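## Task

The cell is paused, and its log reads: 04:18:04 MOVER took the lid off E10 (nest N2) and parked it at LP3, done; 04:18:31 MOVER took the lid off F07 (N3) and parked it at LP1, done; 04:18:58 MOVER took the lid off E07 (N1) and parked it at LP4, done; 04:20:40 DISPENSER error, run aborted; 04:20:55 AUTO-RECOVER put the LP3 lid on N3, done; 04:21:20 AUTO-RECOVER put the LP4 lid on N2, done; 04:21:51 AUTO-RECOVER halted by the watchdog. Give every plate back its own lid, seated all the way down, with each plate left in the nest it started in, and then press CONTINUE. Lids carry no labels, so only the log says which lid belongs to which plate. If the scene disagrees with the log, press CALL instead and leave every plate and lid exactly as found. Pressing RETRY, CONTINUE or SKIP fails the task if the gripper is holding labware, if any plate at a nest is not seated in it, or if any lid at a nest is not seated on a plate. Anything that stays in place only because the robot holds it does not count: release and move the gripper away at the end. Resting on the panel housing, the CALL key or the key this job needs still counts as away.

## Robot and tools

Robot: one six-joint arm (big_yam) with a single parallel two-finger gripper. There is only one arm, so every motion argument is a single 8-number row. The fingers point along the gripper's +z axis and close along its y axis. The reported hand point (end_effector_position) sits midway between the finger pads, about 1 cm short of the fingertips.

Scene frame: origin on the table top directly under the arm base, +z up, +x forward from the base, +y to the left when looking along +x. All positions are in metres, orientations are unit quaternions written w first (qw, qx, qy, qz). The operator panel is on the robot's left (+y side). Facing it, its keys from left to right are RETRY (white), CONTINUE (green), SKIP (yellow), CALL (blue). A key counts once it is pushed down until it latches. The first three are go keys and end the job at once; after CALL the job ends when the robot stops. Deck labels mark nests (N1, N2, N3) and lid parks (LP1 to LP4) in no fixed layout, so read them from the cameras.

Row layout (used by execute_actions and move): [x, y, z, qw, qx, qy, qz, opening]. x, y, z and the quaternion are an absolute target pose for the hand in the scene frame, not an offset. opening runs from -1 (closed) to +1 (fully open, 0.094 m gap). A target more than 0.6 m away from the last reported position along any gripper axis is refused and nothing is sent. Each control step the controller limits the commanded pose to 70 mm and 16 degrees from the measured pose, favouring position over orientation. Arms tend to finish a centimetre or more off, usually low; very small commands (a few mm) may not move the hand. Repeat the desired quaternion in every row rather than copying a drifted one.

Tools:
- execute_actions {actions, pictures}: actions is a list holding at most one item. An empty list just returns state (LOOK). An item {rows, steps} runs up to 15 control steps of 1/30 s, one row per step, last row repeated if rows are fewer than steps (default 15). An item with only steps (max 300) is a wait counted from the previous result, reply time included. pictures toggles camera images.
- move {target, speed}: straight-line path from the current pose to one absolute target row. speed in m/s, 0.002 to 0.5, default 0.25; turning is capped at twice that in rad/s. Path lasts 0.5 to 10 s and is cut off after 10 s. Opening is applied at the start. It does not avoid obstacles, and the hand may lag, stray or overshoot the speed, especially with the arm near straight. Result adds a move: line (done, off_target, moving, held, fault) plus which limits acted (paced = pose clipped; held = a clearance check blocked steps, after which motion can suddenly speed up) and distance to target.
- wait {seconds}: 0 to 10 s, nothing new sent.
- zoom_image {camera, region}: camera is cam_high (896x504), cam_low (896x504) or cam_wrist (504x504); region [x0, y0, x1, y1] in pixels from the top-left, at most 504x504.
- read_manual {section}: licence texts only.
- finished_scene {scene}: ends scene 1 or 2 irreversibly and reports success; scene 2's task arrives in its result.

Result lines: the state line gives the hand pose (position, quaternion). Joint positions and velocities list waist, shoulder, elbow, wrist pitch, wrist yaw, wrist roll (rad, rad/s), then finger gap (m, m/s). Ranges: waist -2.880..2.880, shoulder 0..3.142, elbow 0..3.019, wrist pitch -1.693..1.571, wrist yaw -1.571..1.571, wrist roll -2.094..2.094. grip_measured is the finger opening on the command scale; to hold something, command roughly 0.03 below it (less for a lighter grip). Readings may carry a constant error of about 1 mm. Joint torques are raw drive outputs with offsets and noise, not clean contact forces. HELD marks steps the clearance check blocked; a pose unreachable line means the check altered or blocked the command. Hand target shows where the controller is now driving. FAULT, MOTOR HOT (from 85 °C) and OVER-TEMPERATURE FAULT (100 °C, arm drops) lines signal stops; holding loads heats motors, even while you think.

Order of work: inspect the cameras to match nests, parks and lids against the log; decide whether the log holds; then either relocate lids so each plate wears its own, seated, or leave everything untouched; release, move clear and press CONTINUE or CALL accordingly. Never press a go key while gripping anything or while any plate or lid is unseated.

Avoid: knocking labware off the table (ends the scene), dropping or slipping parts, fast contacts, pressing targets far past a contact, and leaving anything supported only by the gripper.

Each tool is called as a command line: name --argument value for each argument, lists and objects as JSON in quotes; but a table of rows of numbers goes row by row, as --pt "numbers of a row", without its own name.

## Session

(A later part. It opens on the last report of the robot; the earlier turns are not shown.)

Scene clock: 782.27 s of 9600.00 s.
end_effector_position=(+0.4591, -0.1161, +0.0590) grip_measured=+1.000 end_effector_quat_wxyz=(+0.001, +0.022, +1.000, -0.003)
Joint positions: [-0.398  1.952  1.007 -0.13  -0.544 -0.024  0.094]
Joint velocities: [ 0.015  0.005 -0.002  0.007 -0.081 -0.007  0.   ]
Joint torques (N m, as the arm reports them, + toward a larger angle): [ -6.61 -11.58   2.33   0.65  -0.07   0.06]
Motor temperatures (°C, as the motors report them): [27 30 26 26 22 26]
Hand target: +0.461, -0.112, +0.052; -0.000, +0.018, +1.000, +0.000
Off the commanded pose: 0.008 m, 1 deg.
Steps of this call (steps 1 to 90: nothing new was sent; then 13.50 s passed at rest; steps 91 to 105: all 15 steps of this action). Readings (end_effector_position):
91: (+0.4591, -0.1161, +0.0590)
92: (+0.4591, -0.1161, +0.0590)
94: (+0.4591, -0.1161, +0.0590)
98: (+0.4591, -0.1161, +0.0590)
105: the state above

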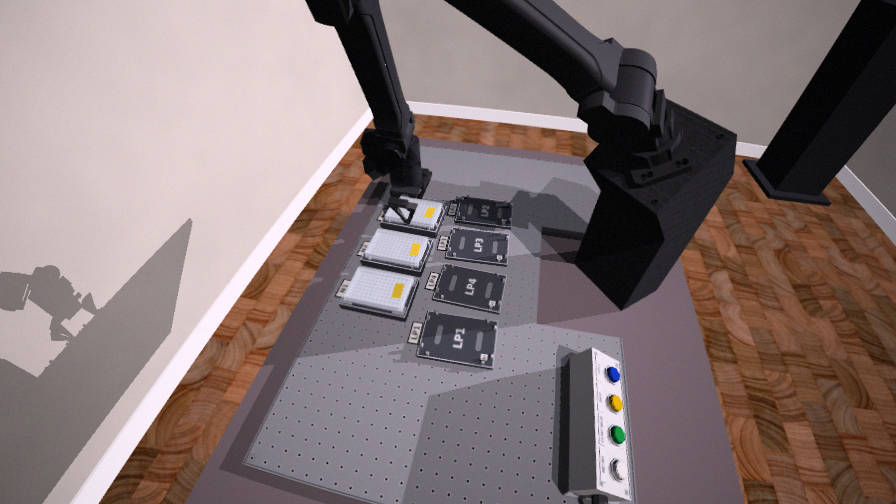

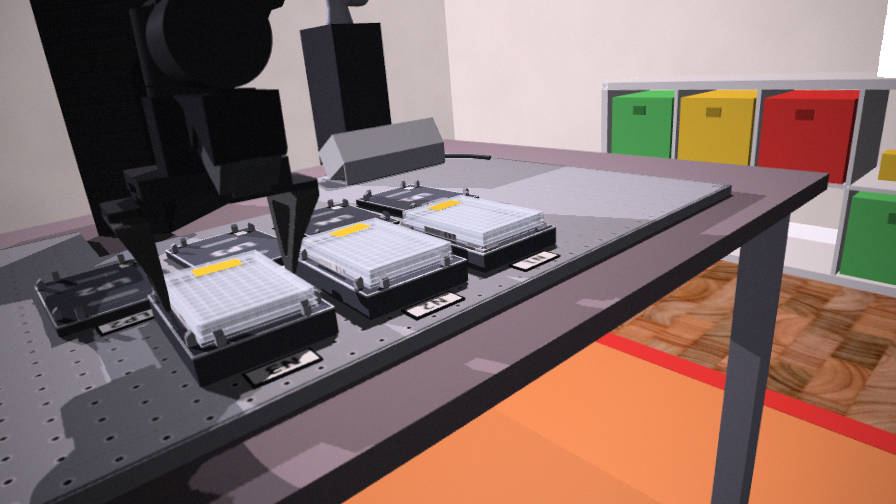

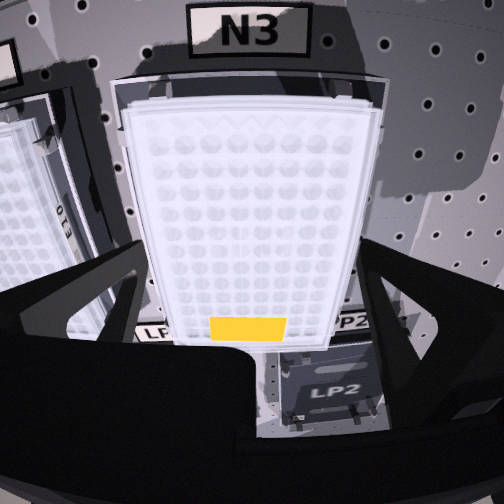

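Lift off and check.

move --target '[0.461,-0.118,0.11,0,0.018,1,0,1]' --speed 0.04

zoom_image --camera "cam_low" --region '[130, 190, 480, 370]'

Scene clock: 790.10 s of 9600.00 s.
end_effector_position=(+0.4610, -0.1162, +0.1017) grip_measured=+1.000 end_effector_quat_wxyz=(-0.001, +0.018, +1.000, +0.001)
Joint positions: [-0.449  1.857  0.979 -0.232 -0.576 -0.089  0.094]
Joint velocities: [-0.005  0.005 -0.002  0.022  0.051  0.022  0.   ]
Joint torques (N m, as the arm reports them, + toward a larger angle): [ -8.77 -14.43   1.15  -0.13  -0.14  -0.05]
Motor temperatures (°C, as the motors report them): [27 30 26 26 22 26]
Hand target: +0.461, -0.118, +0.110; +0.000, +0.018, +1.000, -0.000
Off the commanded pose: 0.008 m, 0 deg.
After step 90, 3.23 s passed at rest.
move: done

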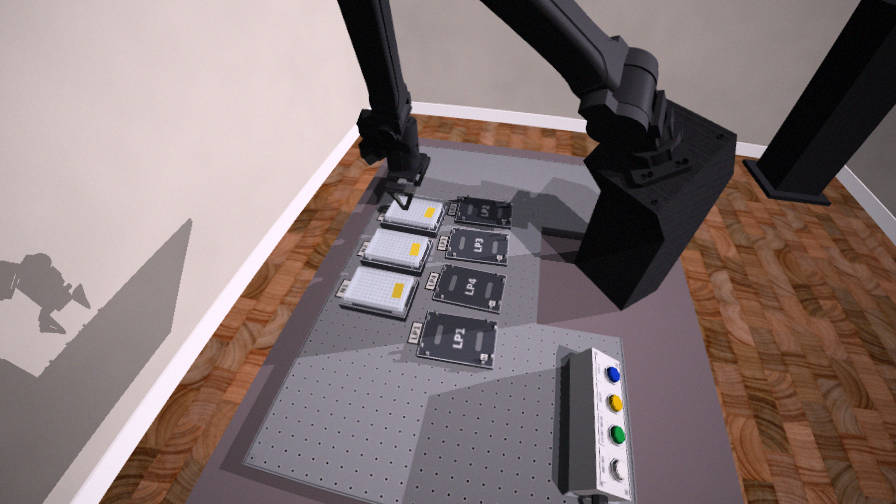

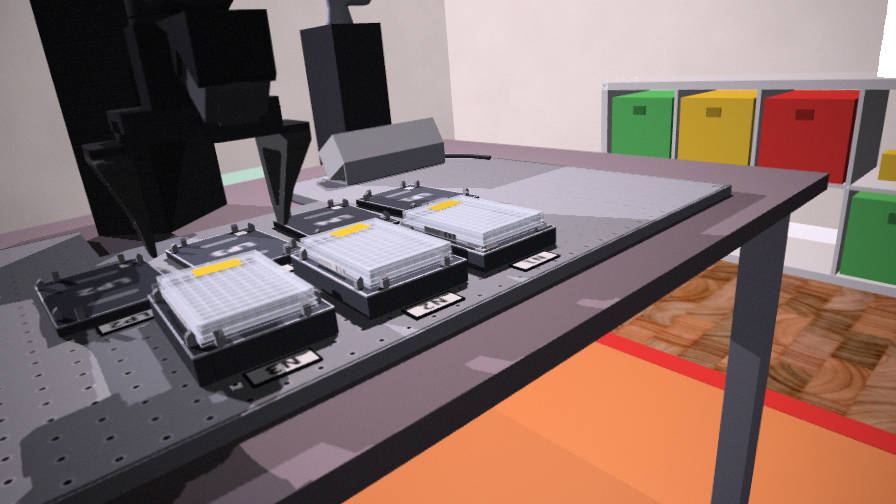

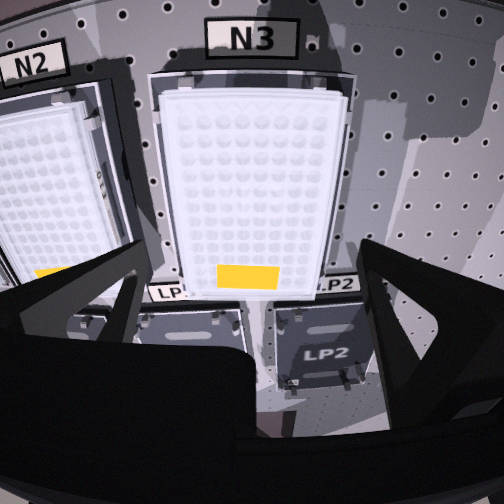

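Region (130, 190, 480, 370) of cam_low's 896x504 image, scaled by 1.440, with more detail than that image has; it fills the top 259 rows of this view, and the rest is white.

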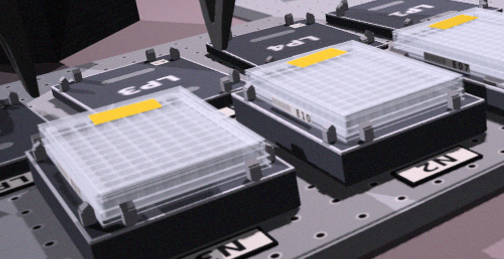

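move --target '[0.06,0.38,0.25,0,0,1,0,-1]' --speed 0.2

Scene clock: 811.00 s of 9600.00 s.
end_effector_position=(+0.0505, +0.3683, +0.2553) grip_measured=-0.980 end_effector_quat_wxyz=(-0.010, +0.004, +1.000, +0.006)
Joint positions: [ 1.489  1.19   0.605 -0.512  0.557  1.536  0.001]
Joint velocities: [ 0.005  0.005  0.002 -0.012 -0.095  0.007 -0.002]
Joint torques (N m, as the arm reports them, + toward a larger angle): [ 3.59 -5.73  6.2  -0.1   0.18  0.13]
Motor temperatures (°C, as the motors report them): [27 30 26 25 22 26]
Hand target: +0.050, +0.373, +0.255; -0.009, +0.007, +1.000, +0.003
Off the commanded pose: 0.016 m, 1 deg.
After step 90, 14.07 s passed at rest.
move: off_target

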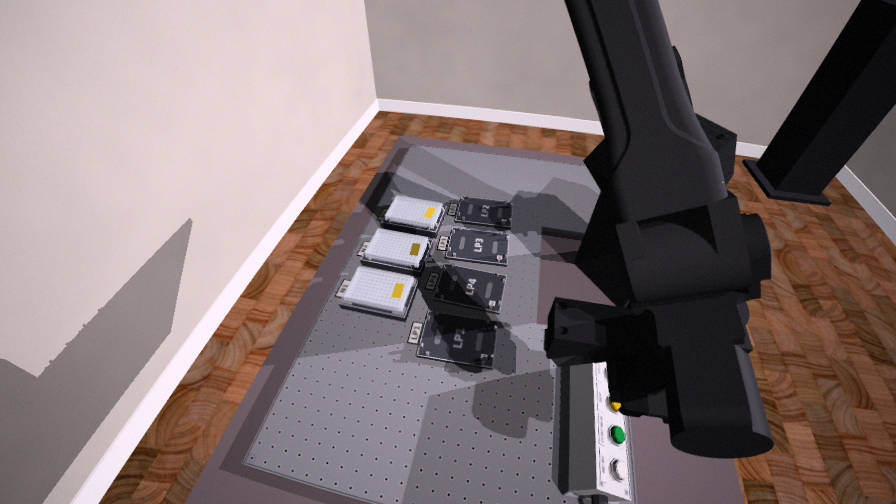

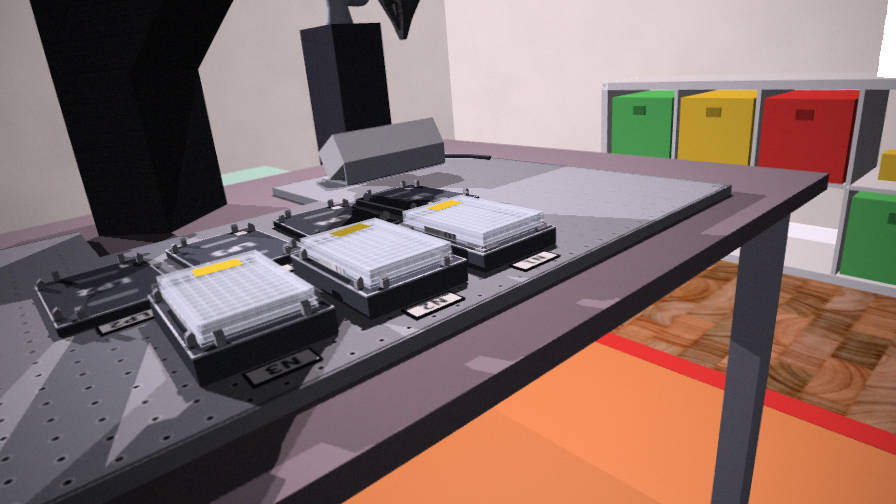

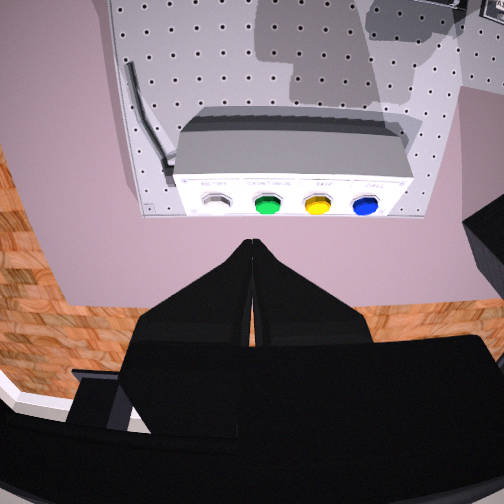

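zoom_image --camera "cam_low" --region '[300, 100, 460, 200]'

Region (300, 100, 460, 200) of cam_low's 896x504 image, scaled by 3.150, with more detail than that image has; it fills the top 315 rows of this view, and the rest is white.

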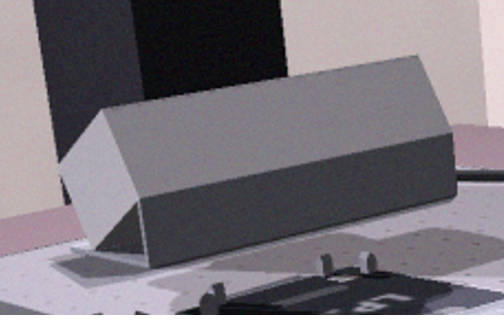

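move --target '[-0.06,0.353,0.15,0.2588,0,0.9659,0,-1]' --speed 0.1

Scene clock: 853.40 s of 9600.00 s.
end_effector_position=(-0.0550, +0.3551, +0.1495) grip_measured=-0.980 end_effector_quat_wxyz=(+0.258, +0.006, +0.966, +0.001)
Joint positions: [ 1.73   1.967  0.818 -0.429  1.159  2.074  0.001]
Joint velocities: [-0.024 -0.005  0.002 -0.002  0.051  0.11   0.   ]
Joint torques (N m, as the arm reports them, + toward a larger angle): [ 8.45 -8.29  1.16 -0.58  0.49  0.17]
Motor temperatures (°C, as the motors report them): [26 29 27 25 23 26]
Hand target: -0.061, +0.355, +0.150; +0.258, +0.001, +0.966, +0.002
Off the commanded pose: 0.005 m, 1 deg.
After step 90, 36.20 s passed at rest.
move: done

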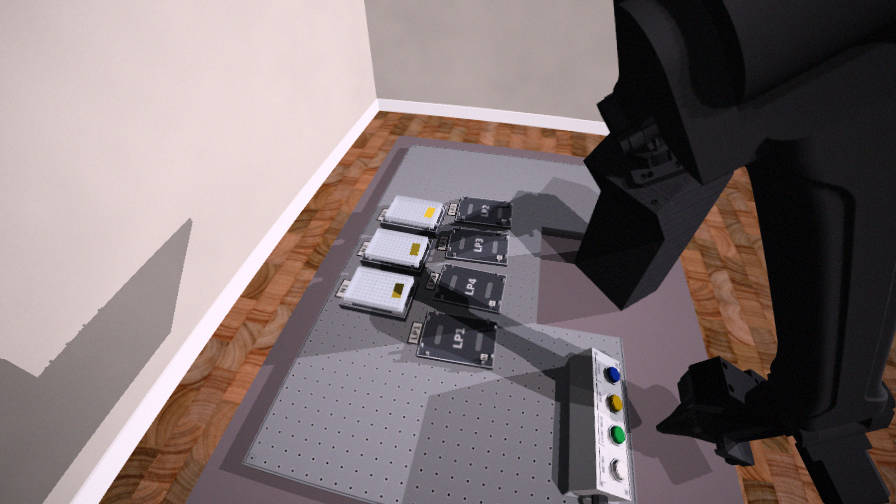

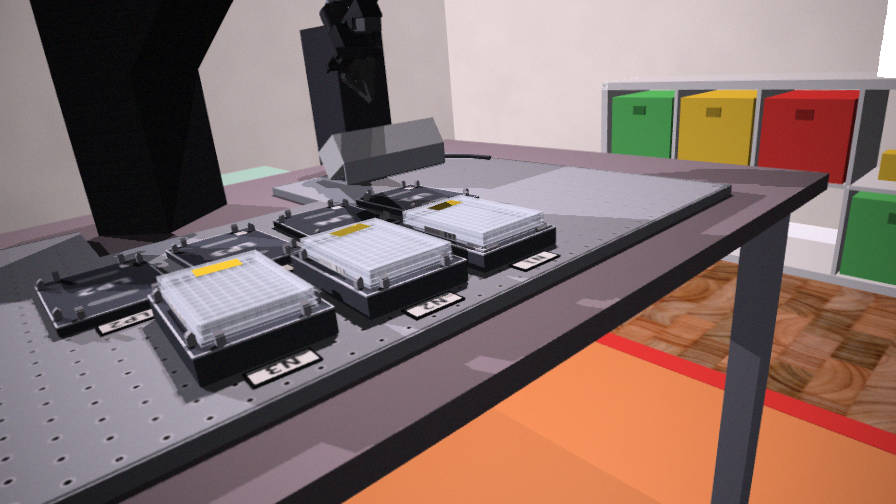

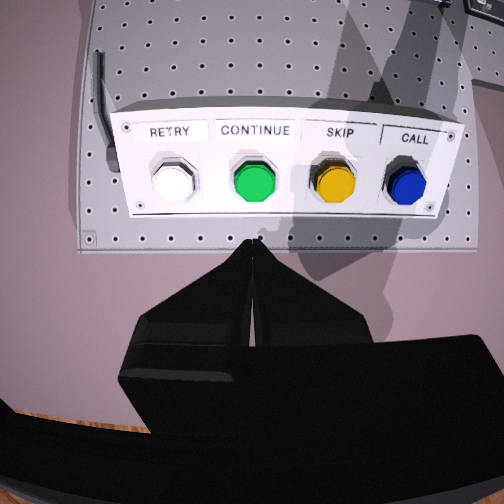

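move --target '[-0.033,0.353,0.105,0.2588,0,0.9659,0,-1]' --speed 0.04

Scene clock: 867.83 s of 9600.00 s.
end_effector_position=(-0.0357, +0.3647, +0.1124) grip_measured=-0.980 end_effector_quat_wxyz=(+0.257, +0.008, +0.966, +0.012)
Joint positions: [ 1.631  2.005  0.788 -0.088  1.152  1.795  0.001]
Joint velocities: [ 0.015 -0.005  0.002  0.032 -0.066 -0.081 -0.   ]
Joint torques (N m, as the arm reports them, + toward a larger angle): [ 6.35 -8.12 -1.32  0.53  0.31 -0.08]
Motor temperatures (°C, as the motors report them): [27 30 26 25 23 26]
Hand target: -0.033, +0.354, +0.105; +0.259, -0.000, +0.966, +0.001
Off the commanded pose: 0.014 m, 2 deg.
After step 90, 9.83 s passed at rest.
move: off_target

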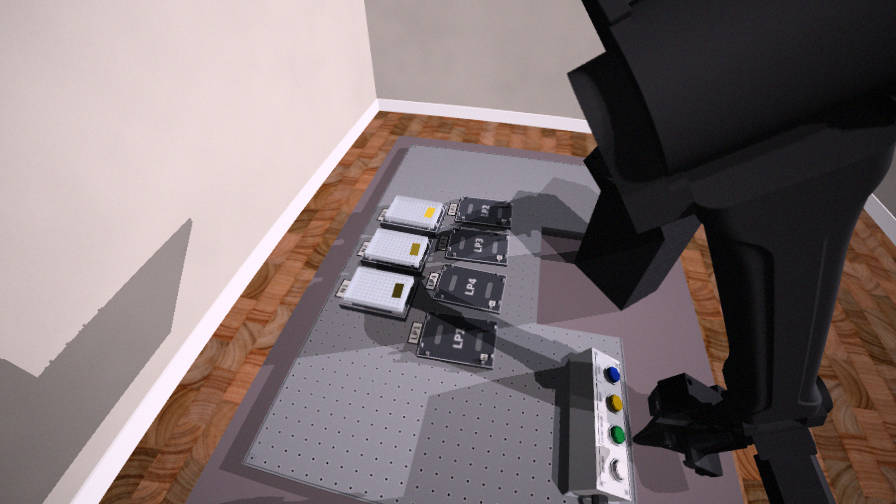

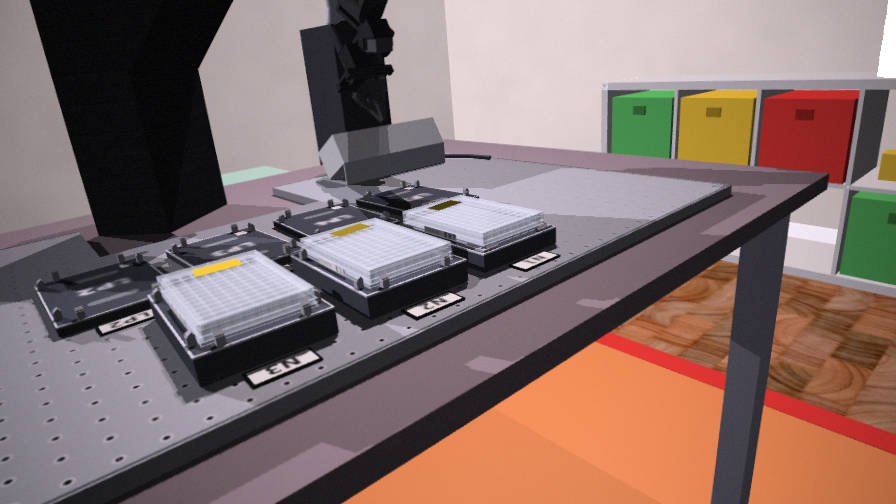

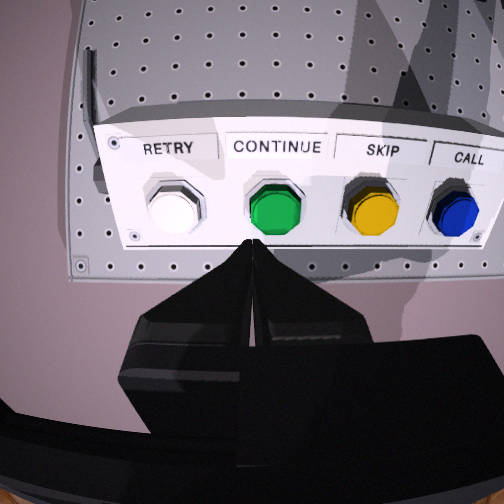

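move --target '[-0.023,0.342,0.094,0.2588,0,0.9659,0,-1]' --speed 0.02

Scene clock: 880.70 s of 9600.00 s.
end_effector_position=(-0.0262, +0.3544, +0.1009) grip_measured=-0.980 end_effector_quat_wxyz=(+0.257, +0.007, +0.966, +0.012)
Joint positions: [1.596 2.02  0.751 0.039 1.141 1.712 0.001]
Joint velocities: [-0.024 -0.005 -0.012  0.017 -0.125 -0.037 -0.001]
Joint torques (N m, as the arm reports them, + toward a larger angle): [ 5.55 -7.63 -2.16  0.68  0.3  -0.07]
Motor temperatures (°C, as the motors report them): [27 30 26 25 23 26]
Hand target: -0.023, +0.342, +0.094; +0.259, -0.000, +0.966, +0.000
Off the commanded pose: 0.015 m, 2 deg.
After step 90, 8.00 s passed at rest.
move: off_target

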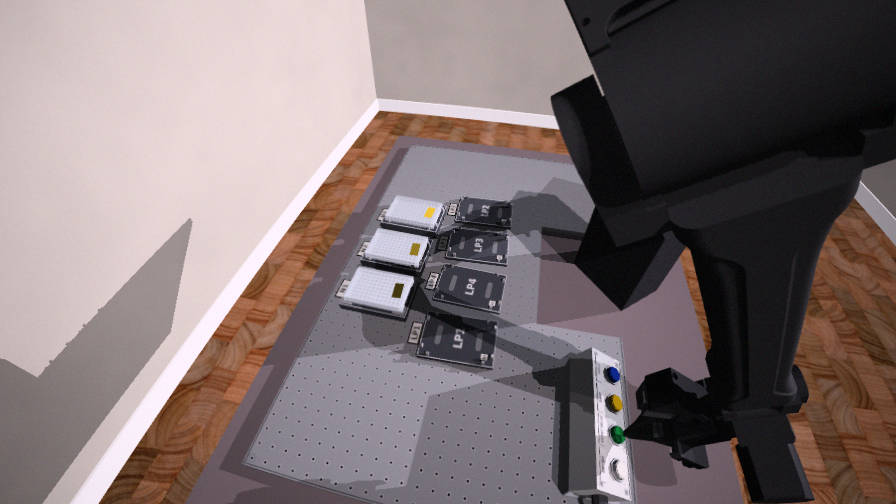

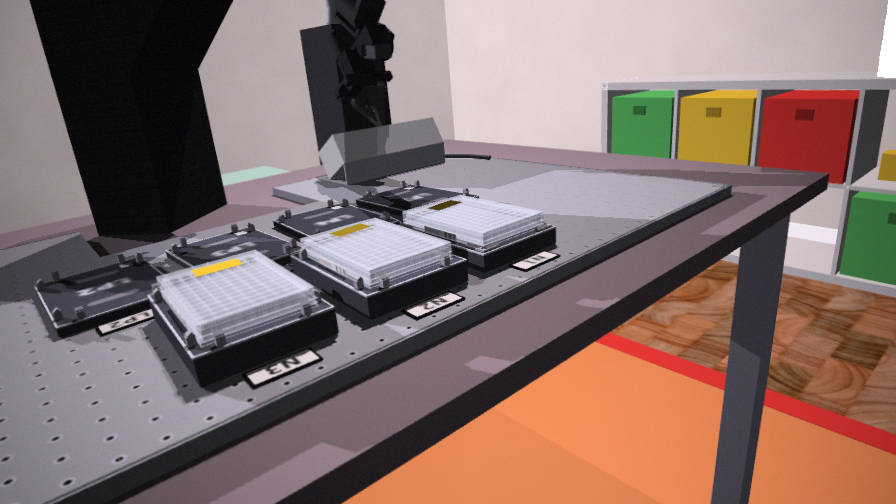

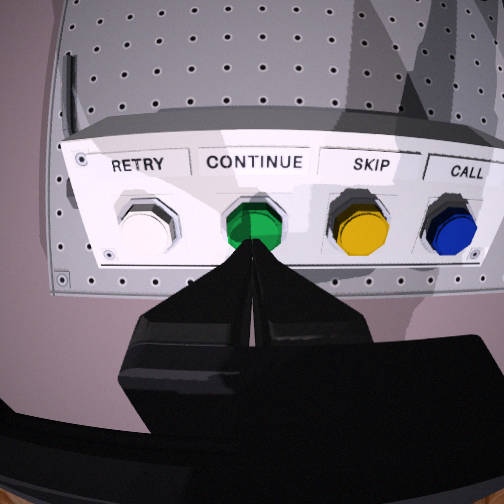

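zoom_image --camera "cam_low" --region '[140, 240, 350, 370]'

zoom_image --camera "cam_low" --region '[285, 185, 565, 320]'

Region (140, 240, 350, 370) of cam_low's 896x504 image, scaled by 2.400, with more detail than that image has; it fills the top 312 rows of this view, and the rest is white.

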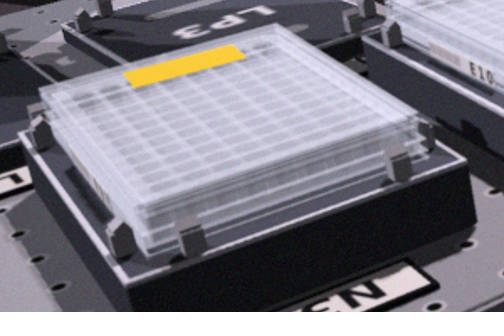

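Region (285, 185, 565, 320) of cam_low's 896x504 image, scaled by 1.800, with more detail than that image has; it fills the top 243 rows of this view, and the rest is white.

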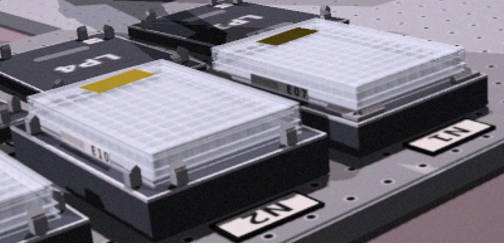

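move --target '[-0.0125,0.3415,0.076,0.2588,0,0.9659,0,-1]' --speed 0.012

Scene clock: 898.23 s of 9600.00 s.
end_effector_position=(-0.0208, +0.3590, +0.0907) grip_measured=-0.980 end_effector_quat_wxyz=(+0.254, +0.005, +0.967, +0.021)
Joint positions: [1.568 2.036 0.742 0.162 1.127 1.612 0.001]
Joint velocities: [-0.005 -0.005 -0.002  0.002  0.022 -0.037 -0.   ]
Joint torques (N m, as the arm reports them, + toward a larger angle): no reading
Motor temperatures (°C, as the motors report them): [27 30 26 25 23 26]
After step 90, 12.00 s passed at rest.
move: unfinished (the scene ended)
The task's run has ended: the event that ends the task has happened. This ends this scene only. If you have not yet called finished_scene for this scene, call it to go on to the next scene.

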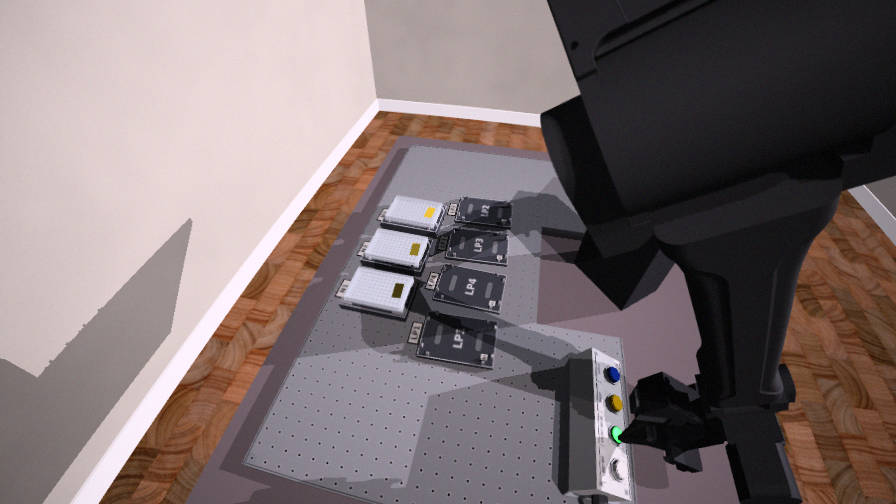

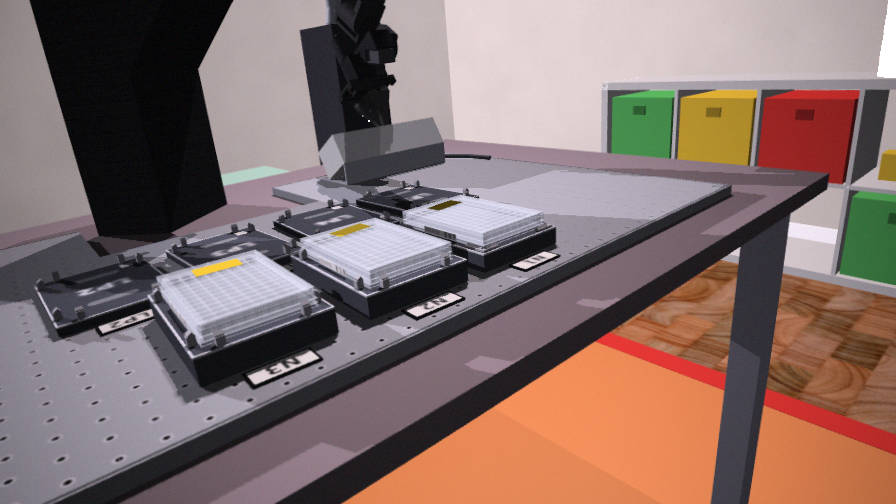

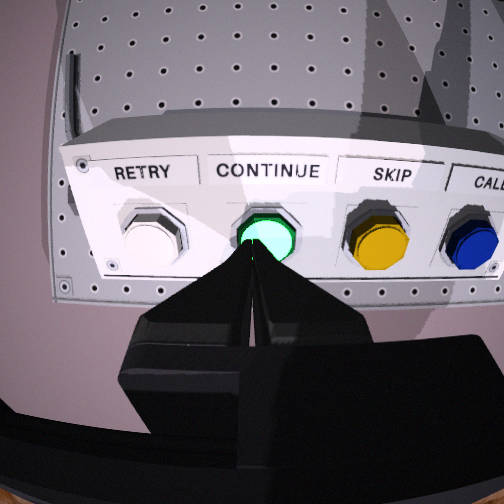

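finished_scene --scene 1

The scene is finished: the task was done.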